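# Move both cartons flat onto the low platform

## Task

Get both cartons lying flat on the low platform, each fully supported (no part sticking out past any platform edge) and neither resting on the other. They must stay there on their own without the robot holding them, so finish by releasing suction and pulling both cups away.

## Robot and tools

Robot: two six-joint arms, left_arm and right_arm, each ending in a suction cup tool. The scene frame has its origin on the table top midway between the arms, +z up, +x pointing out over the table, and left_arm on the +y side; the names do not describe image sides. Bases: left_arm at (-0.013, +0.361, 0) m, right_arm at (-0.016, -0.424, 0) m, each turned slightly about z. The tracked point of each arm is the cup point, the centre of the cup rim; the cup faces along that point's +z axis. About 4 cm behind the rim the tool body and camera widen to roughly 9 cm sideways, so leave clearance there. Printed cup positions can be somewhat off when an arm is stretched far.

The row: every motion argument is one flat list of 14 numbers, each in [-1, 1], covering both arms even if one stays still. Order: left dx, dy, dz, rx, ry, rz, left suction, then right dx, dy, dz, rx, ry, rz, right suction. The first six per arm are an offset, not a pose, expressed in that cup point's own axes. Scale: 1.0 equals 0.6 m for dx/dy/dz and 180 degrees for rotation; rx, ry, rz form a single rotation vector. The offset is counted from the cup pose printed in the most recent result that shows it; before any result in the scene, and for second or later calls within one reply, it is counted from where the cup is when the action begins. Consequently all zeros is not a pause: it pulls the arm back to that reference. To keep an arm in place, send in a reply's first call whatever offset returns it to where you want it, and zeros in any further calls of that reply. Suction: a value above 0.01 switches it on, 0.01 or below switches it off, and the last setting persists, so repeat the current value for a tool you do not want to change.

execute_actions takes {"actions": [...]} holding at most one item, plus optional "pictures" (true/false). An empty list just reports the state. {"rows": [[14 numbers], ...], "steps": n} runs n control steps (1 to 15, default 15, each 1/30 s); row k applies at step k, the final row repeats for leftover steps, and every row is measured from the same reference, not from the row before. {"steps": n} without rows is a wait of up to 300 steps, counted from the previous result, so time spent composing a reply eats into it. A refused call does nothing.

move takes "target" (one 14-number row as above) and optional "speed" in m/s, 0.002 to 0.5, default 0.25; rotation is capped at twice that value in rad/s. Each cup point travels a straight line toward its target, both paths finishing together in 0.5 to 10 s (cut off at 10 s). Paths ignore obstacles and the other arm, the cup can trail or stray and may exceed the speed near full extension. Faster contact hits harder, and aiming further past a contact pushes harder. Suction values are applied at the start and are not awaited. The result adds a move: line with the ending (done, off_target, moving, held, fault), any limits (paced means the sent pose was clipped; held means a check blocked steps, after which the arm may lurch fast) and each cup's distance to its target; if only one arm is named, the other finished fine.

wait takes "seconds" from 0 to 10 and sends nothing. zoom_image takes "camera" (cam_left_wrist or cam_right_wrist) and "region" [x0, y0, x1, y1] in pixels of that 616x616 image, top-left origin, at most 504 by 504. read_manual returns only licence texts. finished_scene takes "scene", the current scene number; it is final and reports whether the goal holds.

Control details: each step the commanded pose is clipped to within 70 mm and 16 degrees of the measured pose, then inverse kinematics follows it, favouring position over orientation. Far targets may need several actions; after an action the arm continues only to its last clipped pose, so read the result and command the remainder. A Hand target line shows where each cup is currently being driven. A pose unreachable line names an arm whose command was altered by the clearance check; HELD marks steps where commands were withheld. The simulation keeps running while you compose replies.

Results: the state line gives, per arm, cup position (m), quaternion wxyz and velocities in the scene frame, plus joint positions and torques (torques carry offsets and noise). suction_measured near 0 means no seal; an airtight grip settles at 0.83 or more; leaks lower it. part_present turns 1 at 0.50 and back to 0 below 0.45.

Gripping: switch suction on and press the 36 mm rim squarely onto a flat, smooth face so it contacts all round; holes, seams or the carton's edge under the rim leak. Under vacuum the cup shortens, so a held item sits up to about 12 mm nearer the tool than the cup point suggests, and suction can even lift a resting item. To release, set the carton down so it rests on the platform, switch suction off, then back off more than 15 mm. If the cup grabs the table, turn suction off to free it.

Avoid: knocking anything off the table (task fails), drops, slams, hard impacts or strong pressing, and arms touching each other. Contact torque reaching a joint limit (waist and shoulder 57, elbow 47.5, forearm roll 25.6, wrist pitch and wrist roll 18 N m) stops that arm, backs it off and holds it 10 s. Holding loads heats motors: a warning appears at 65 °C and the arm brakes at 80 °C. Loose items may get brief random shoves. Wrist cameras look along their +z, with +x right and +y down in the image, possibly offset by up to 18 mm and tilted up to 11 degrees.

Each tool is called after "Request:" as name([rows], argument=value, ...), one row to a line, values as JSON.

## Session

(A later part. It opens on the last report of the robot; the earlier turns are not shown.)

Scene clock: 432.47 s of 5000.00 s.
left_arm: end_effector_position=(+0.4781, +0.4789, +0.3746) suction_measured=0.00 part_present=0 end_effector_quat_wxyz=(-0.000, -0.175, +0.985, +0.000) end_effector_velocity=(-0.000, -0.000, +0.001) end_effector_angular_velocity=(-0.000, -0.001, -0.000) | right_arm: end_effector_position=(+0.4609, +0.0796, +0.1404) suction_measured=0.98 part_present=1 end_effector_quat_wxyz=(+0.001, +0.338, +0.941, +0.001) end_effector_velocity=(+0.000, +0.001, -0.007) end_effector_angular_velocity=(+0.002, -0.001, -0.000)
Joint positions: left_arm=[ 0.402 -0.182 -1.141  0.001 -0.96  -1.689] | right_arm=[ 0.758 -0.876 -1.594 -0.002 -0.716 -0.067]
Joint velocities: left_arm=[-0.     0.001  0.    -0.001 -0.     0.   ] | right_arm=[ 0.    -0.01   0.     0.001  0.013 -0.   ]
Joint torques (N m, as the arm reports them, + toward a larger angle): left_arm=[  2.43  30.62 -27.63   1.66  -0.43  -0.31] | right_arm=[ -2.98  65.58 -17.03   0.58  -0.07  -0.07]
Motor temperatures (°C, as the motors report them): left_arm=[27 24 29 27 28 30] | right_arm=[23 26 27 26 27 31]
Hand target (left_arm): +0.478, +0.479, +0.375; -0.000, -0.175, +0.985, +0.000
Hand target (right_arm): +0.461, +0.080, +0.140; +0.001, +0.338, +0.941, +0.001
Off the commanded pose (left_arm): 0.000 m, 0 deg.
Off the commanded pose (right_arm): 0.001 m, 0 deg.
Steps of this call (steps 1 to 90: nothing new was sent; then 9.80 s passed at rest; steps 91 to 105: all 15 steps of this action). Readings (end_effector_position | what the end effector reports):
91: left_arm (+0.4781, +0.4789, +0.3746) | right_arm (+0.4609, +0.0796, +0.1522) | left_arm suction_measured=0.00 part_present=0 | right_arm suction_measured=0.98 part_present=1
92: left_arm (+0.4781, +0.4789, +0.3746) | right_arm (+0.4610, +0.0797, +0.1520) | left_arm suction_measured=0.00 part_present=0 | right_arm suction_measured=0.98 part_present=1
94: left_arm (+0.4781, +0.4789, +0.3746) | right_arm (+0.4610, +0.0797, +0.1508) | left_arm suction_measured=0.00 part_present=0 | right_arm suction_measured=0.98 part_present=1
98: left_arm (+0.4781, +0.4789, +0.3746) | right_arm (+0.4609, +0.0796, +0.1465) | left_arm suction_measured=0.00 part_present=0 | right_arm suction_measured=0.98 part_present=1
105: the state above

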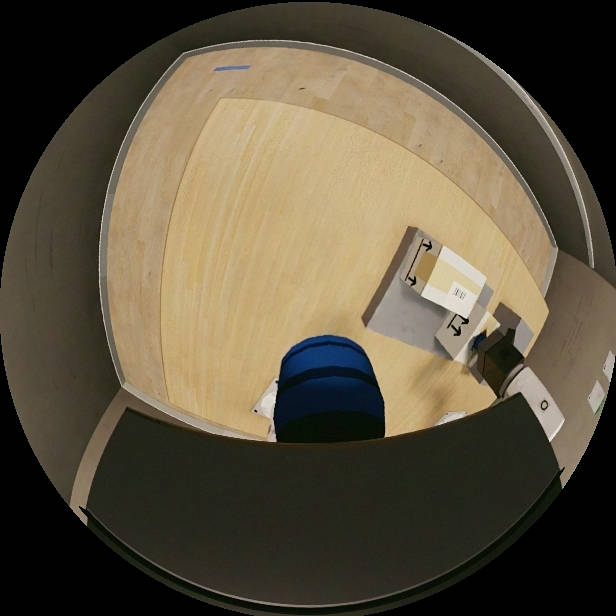

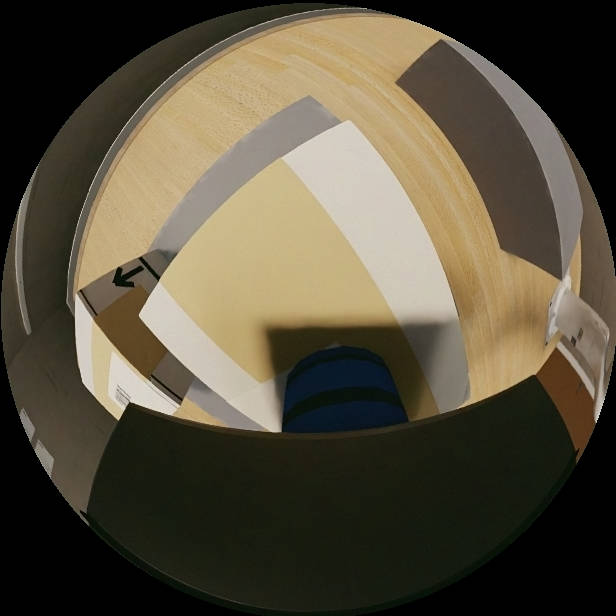

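Request:
move(target=[0,0,0,0,0,0,1e-9, 0,0,0.012,0,0,0,1], speed=0.015)

Request:
zoom_image(camera="cam_left_wrist", region=[410, 270, 530, 400])

Scene clock: 439.60 s of 5000.00 s.
left_arm: end_effector_position=(+0.4781, +0.4789, +0.3746) suction_measured=0.00 part_present=0 end_effector_quat_wxyz=(-0.000, -0.175, +0.985, +0.000) end_effector_velocity=(-0.000, +0.000, -0.001) end_effector_angular_velocity=(+0.001, +0.001, -0.001) | right_arm: end_effector_position=(+0.4618, +0.0805, +0.1372) suction_measured=0.98 part_present=1 end_effector_quat_wxyz=(+0.002, +0.338, +0.941, +0.002) end_effector_velocity=(-0.001, -0.000, -0.001) end_effector_angular_velocity=(+0.007, -0.004, -0.001)
Joint positions: left_arm=[ 0.402 -0.182 -1.141  0.001 -0.96  -1.689] | right_arm=[ 0.758 -0.881 -1.595 -0.002 -0.708 -0.067]
Joint velocities: left_arm=[-0.    -0.001  0.     0.001  0.     0.   ] | right_arm=[ 0.     0.004  0.011  0.002  0.014 -0.001]
Joint torques (N m, as the arm reports them, + toward a larger angle): left_arm=[  0.57  31.03 -29.21   1.22  -0.61  -0.36] | right_arm=[-3.63 14.51 -6.21 -0.03  3.82 -0.15]
Motor temperatures (°C, as the motors report them): left_arm=[27 24 29 27 28 30] | right_arm=[23 26 27 26 27 31]
Hand target (left_arm): +0.478, +0.479, +0.375; -0.000, -0.175, +0.985, +0.000
Hand target (right_arm): +0.461, +0.080, +0.133; +0.001, +0.338, +0.941, +0.001
Off the commanded pose (left_arm): 0.000 m, 0 deg.
Off the commanded pose (right_arm): 0.004 m, 0 deg.
After step 90, 3.43 s passed at rest.
move: off_target (right_arm)

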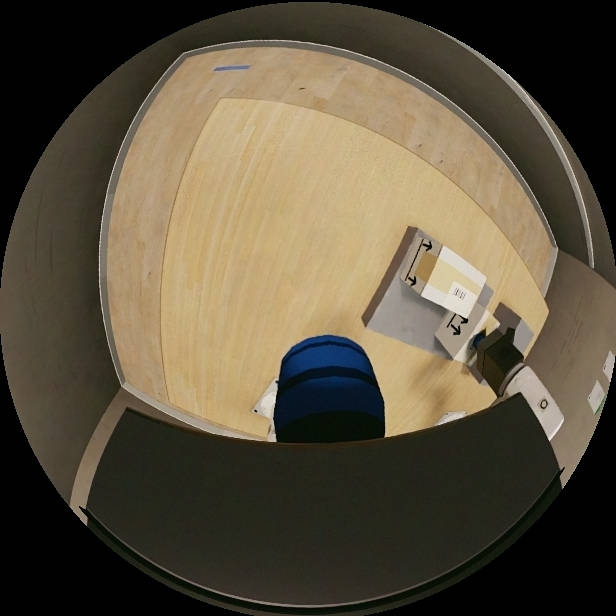

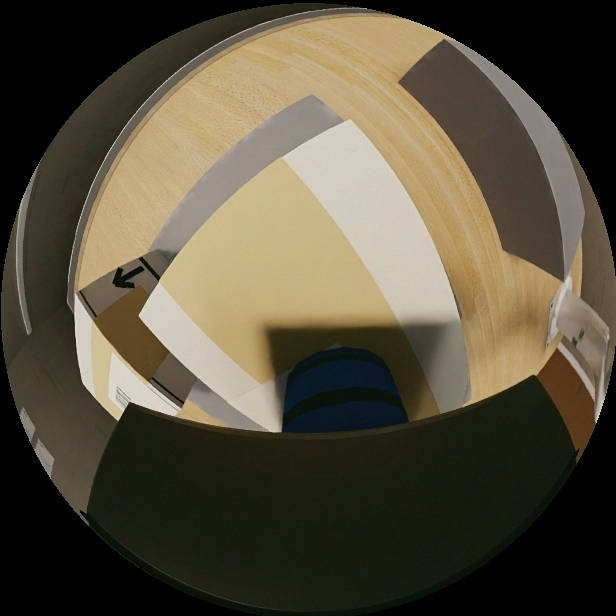

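Region (410, 270, 530, 400) of cam_left_wrist's 616x616 image, scaled by 3.877, with more detail than that image has; it fills the left 465 columns of this view, and the rest is white.

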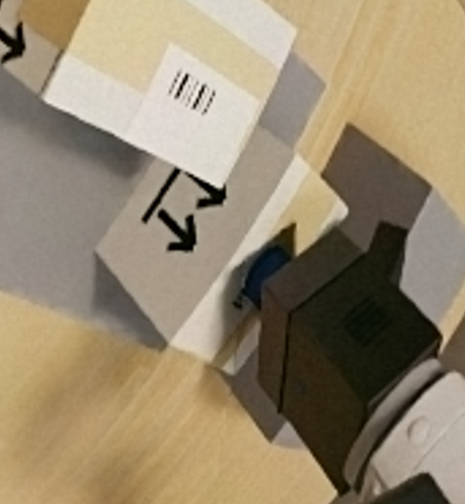

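Request:
execute_actions([
  {"rows": [[0,0,0,0,0,0,0,0,0,-0.003,0,0,0,0]], "steps": 12},
], pictures=false)

Request:
move(target=[0,0,0,0,0,0,0, 0,0,-0.08,0,0,0,0], speed=0.06)

Scene clock: 446.50 s of 5000.00 s.
left_arm: end_effector_position=(+0.4781, +0.4789, +0.3746) suction_measured=0.00 part_present=0 end_effector_quat_wxyz=(-0.000, -0.175, +0.985, +0.000) end_effector_velocity=(-0.000, -0.000, -0.000) end_effector_angular_velocity=(-0.001, +0.001, -0.000) | right_arm: end_effector_position=(+0.4617, +0.0805, +0.1383) suction_measured=0.00 part_present=0 end_effector_quat_wxyz=(+0.002, +0.338, +0.941, +0.003) end_effector_velocity=(-0.001, -0.000, +0.000) end_effector_angular_velocity=(-0.004, +0.002, +0.003)
Joint positions: left_arm=[ 0.402 -0.182 -1.141  0.001 -0.96  -1.689] | right_arm=[ 0.758 -0.879 -1.594 -0.002 -0.709 -0.067]
Joint velocities: left_arm=[-0.    -0.    -0.    -0.001 -0.001  0.001] | right_arm=[ 0.001 -0.001 -0.003 -0.002 -0.006 -0.001]
Joint torques (N m, as the arm reports them, + toward a larger angle): left_arm=[ -0.44  30.63 -28.37   1.58  -0.43  -0.45] | right_arm=[ -3.45  42.67 -11.12   0.5    1.06  -0.2 ]
Motor temperatures (°C, as the motors report them): left_arm=[27 24 29 27 28 30] | right_arm=[23 26 27 26 27 31]
Hand target (left_arm): +0.478, +0.479, +0.375; -0.000, -0.175, +0.985, +0.000
Hand target (right_arm): +0.462, +0.081, +0.139; +0.002, +0.338, +0.941, +0.002
Off the commanded pose (left_arm): 0.000 m, 0 deg.
Off the commanded pose (right_arm): 0.001 m, 0 deg.
Steps of this call (steps 1 to 90: nothing new was sent; then 3.50 s passed at rest; steps 91 to 102: all 12 steps of this action). Readings (end_effector_position | what the end effector reports):
91: left_arm (+0.4781, +0.4789, +0.3746) | right_arm (+0.4618, +0.0806, +0.1373) | left_arm suction_measured=0.00 part_present=0 | right_arm suction_measured=0.84 part_present=1
92: left_arm (+0.4781, +0.4789, +0.3746) | right_arm (+0.4618, +0.0806, +0.1377) | left_arm suction_measured=0.00 part_present=0 | right_arm suction_measured=0.33 part_present=0
94: left_arm (+0.4781, +0.4789, +0.3746) | right_arm (+0.4618, +0.0806, +0.1381) | left_arm suction_measured=0.00 part_present=0 | right_arm suction_measured=0.00 part_present=0
98: left_arm (+0.4781, +0.4789, +0.3746) | right_arm (+0.4618, +0.0805, +0.1382) | left_arm suction_measured=0.00 part_present=0 | right_arm suction_measured=0.00 part_present=0
102: the state above

Scene clock: 447.90 s of 5000.00 s.
left_arm: end_effector_position=(+0.4781, +0.4789, +0.3746) suction_measured=0.00 part_present=0 end_effector_quat_wxyz=(-0.000, -0.175, +0.985, +0.000) end_effector_velocity=(+0.000, -0.000, +0.000) end_effector_angular_velocity=(-0.000, +0.000, -0.000) | right_arm: end_effector_position=(+0.4616, +0.0803, +0.1863) suction_measured=0.00 part_present=0 end_effector_quat_wxyz=(+0.002, +0.338, +0.941, +0.003) end_effector_velocity=(-0.000, +0.000, +0.002) end_effector_angular_velocity=(+0.001, +0.001, -0.001)
Joint positions: left_arm=[ 0.402 -0.182 -1.141  0.001 -0.96  -1.689] | right_arm=[ 0.758 -0.818 -1.608 -0.002 -0.784 -0.067]
Joint velocities: left_arm=[-0. -0. -0. -0. -0.  0.] | right_arm=[ 0.     0.002 -0.001  0.001 -0.003 -0.   ]
Joint torques (N m, as the arm reports them, + toward a larger angle): left_arm=[ -2.12  32.41 -28.28   1.62  -0.64  -0.64] | right_arm=[ -2.46  57.82 -16.08   0.35   0.19  -0.2 ]
Motor temperatures (°C, as the motors report them): left_arm=[27 24 29 27 28 30] | right_arm=[23 26 27 26 27 31]
Hand target (left_arm): +0.478, +0.479, +0.375; -0.000, -0.175, +0.985, +0.000
Hand target (right_arm): +0.462, +0.080, +0.187; +0.002, +0.338, +0.941, +0.003
Off the commanded pose (left_arm): 0.000 m, 0 deg.
Off the commanded pose (right_arm): 0.000 m, 0 deg.
move: done

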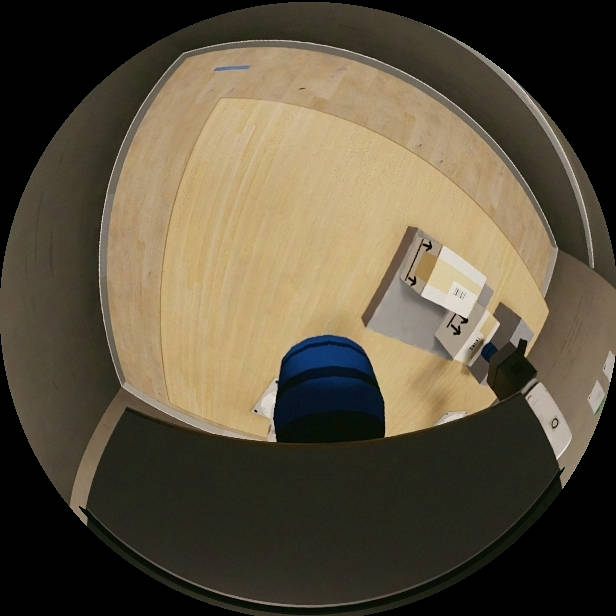

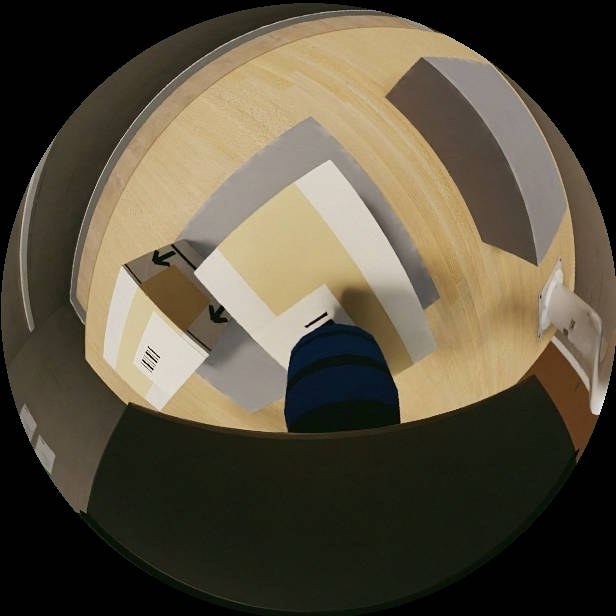

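Request:
move(target=[0,0,0,0,0,0,0, -0.05,-0.1,-0.28,0,0,0,0], speed=0.25)

Request:
zoom_image(camera="cam_right_wrist", region=[120, 160, 460, 420])

Request:
zoom_image(camera="cam_left_wrist", region=[350, 210, 530, 390])

Scene clock: 459.30 s of 5000.00 s.
left_arm: end_effector_position=(+0.4781, +0.4789, +0.3746) suction_measured=0.00 part_present=0 end_effector_quat_wxyz=(-0.000, -0.175, +0.985, +0.000) end_effector_velocity=(+0.000, -0.000, -0.000) end_effector_angular_velocity=(-0.001, +0.000, +0.001) | right_arm: end_effector_position=(+0.4457, +0.0141, +0.3534) suction_measured=0.00 part_present=0 end_effector_quat_wxyz=(+0.002, +0.338, +0.941, +0.002) end_effector_velocity=(-0.000, -0.000, +0.003) end_effector_angular_velocity=(+0.002, -0.001, -0.000)
Joint positions: left_arm=[ 0.402 -0.182 -1.141  0.001 -0.96  -1.689] | right_arm=[ 0.705 -0.52  -1.534 -0.001 -1.008 -0.12 ]
Joint velocities: left_arm=[-0.    -0.001  0.    -0.002  0.    -0.   ] | right_arm=[-0.001  0.004 -0.001  0.001 -0.004 -0.001]
Joint torques (N m, as the arm reports them, + toward a larger angle): left_arm=[ -0.7   32.59 -27.9    1.8   -0.55  -0.72] | right_arm=[ -2.93  47.71 -16.44   0.8    0.09  -0.13]
Motor temperatures (°C, as the motors report them): left_arm=[27 24 29 27 28 30] | right_arm=[23 26 27 26 27 31]
Hand target (left_arm): +0.478, +0.479, +0.375; -0.000, -0.175, +0.985, +0.000
Hand target (right_arm): +0.446, +0.014, +0.354; +0.002, +0.338, +0.941, +0.002
Off the commanded pose (left_arm): 0.000 m, 0 deg.
Off the commanded pose (right_arm): 0.001 m, 0 deg.
After step 90, 7.13 s passed at rest.
move: done

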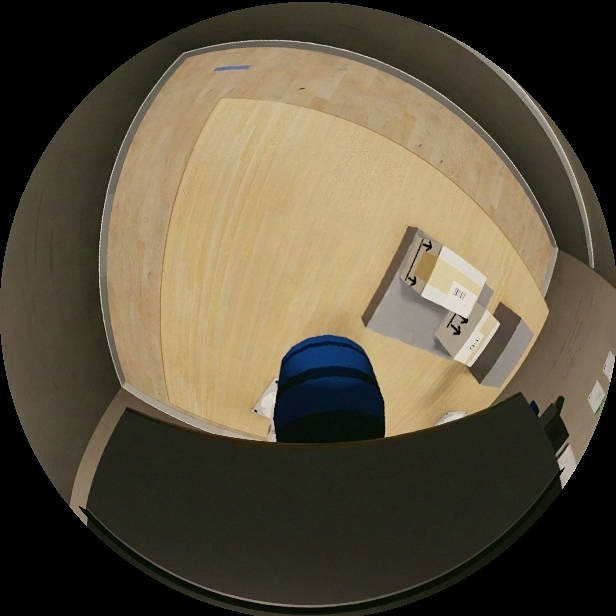

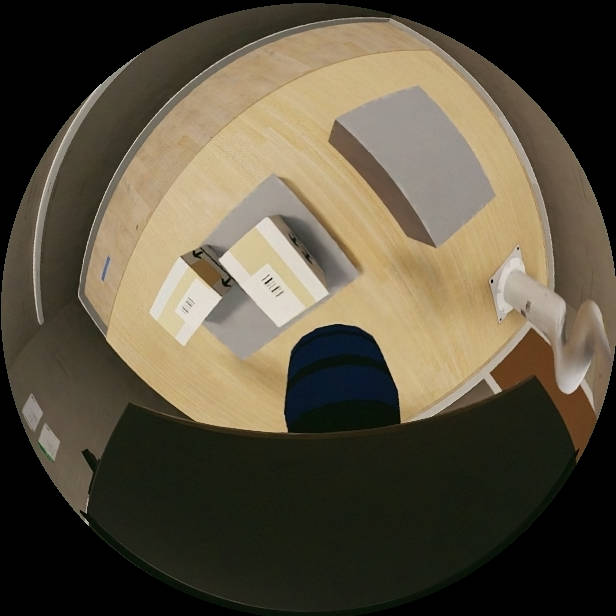

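Region (120, 160, 460, 420) of cam_right_wrist's 616x616 image, scaled by 1.482, with more detail than that image has; it fills the top 385 rows of this view, and the rest is white.

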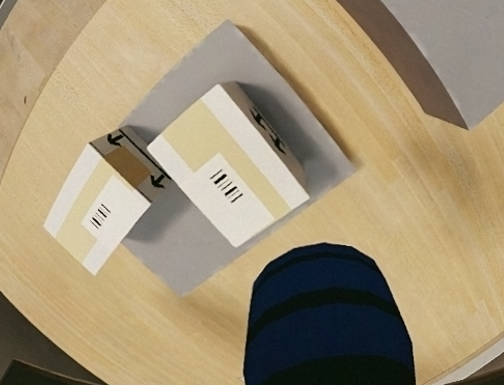

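Region (350, 210, 530, 390) of cam_left_wrist's 616x616 image, scaled by 2.800, with more detail than that image has.

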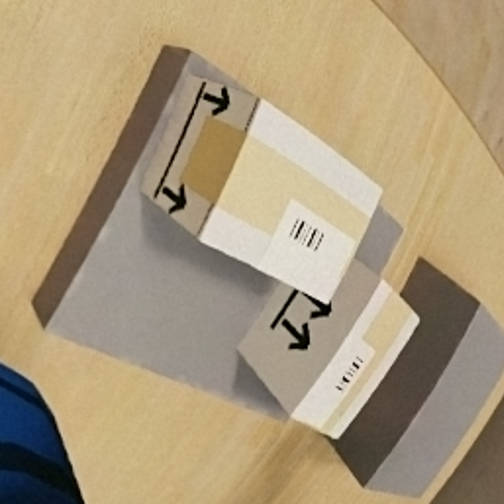

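Request:
zoom_image(camera="cam_right_wrist", region=[140, 200, 280, 320])

Request:
zoom_image(camera="cam_left_wrist", region=[390, 215, 500, 305])

Region (140, 200, 280, 320) of cam_right_wrist's 616x616 image, scaled by 3.600, with more detail than that image has; it fills the top 432 rows of this view, and the rest is white.

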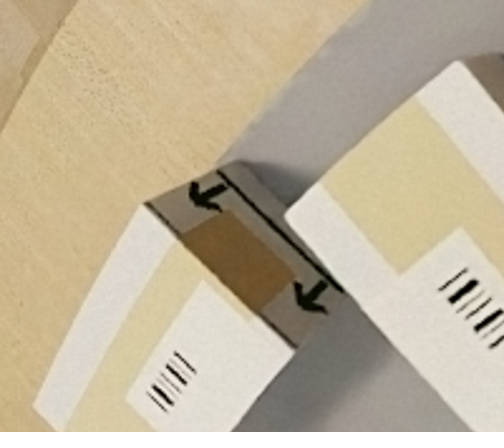

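Region (390, 215, 500, 305) of cam_left_wrist's 616x616 image, scaled by 4.582, with more detail than that image has; it fills the top 412 rows of this view, and the rest is white.

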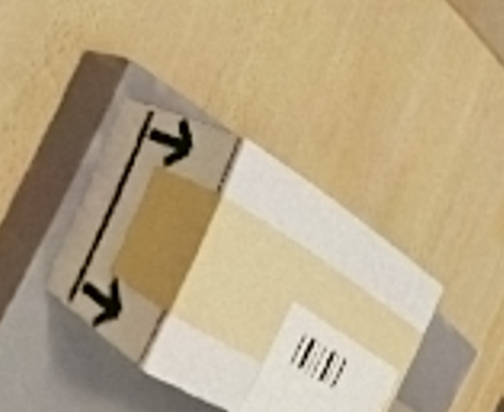

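Request:
move(target=[0,0,0,0,0,0,0, -0.2,-0.42,0,0,0,0,0], speed=0.3)

Scene clock: 502.60 s of 5000.00 s.
left_arm: end_effector_position=(+0.4781, +0.4789, +0.3746) suction_measured=0.00 part_present=0 end_effector_quat_wxyz=(-0.000, -0.175, +0.985, +0.000) end_effector_velocity=(+0.000, +0.000, +0.000) end_effector_angular_velocity=(+0.001, -0.001, +0.000) | right_arm: end_effector_position=(+0.3771, -0.2562, +0.3518) suction_measured=0.00 part_present=0 end_effector_quat_wxyz=(+0.002, +0.338, +0.941, +0.002) end_effector_velocity=(-0.000, -0.002, +0.001) end_effector_angular_velocity=(+0.003, +0.000, -0.001)
Joint positions: left_arm=[ 0.402 -0.182 -1.141  0.001 -0.96  -1.689] | right_arm=[ 0.348 -0.001 -0.892  0.    -0.886 -0.478]
Joint velocities: left_arm=[ 0.     0.    -0.     0.     0.001  0.   ] | right_arm=[-0.005  0.004  0.001  0.004 -0.002 -0.006]
Joint torques (N m, as the arm reports them, + toward a larger angle): left_arm=[ -1.06  32.3  -27.07   0.65  -0.33  -0.64] | right_arm=[ -2.21  24.11 -16.17   0.65   0.25  -0.26]
Motor temperatures (°C, as the motors report them): left_arm=[27 24 29 27 28 30] | right_arm=[23 26 27 26 27 31]
Hand target (left_arm): +0.478, +0.479, +0.375; -0.000, -0.175, +0.985, +0.000
Hand target (right_arm): +0.377, -0.256, +0.352; +0.002, +0.338, +0.941, +0.002
Off the commanded pose (left_arm): 0.000 m, 0 deg.
Off the commanded pose (right_arm): 0.001 m, 0 deg.
After step 90, 38.77 s passed at rest.
move: done

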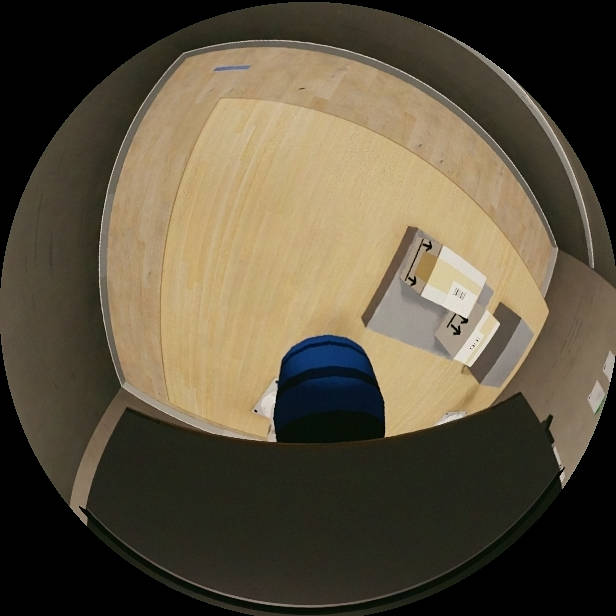

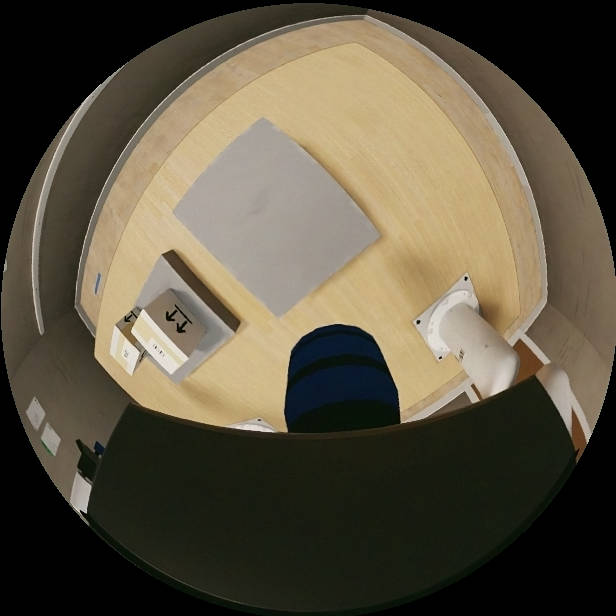

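Both cartons are resting flat on the low platform, suction is off, and both arms are clear.

Request:
finished_scene(scene=1)

The scene is finished: the task was done.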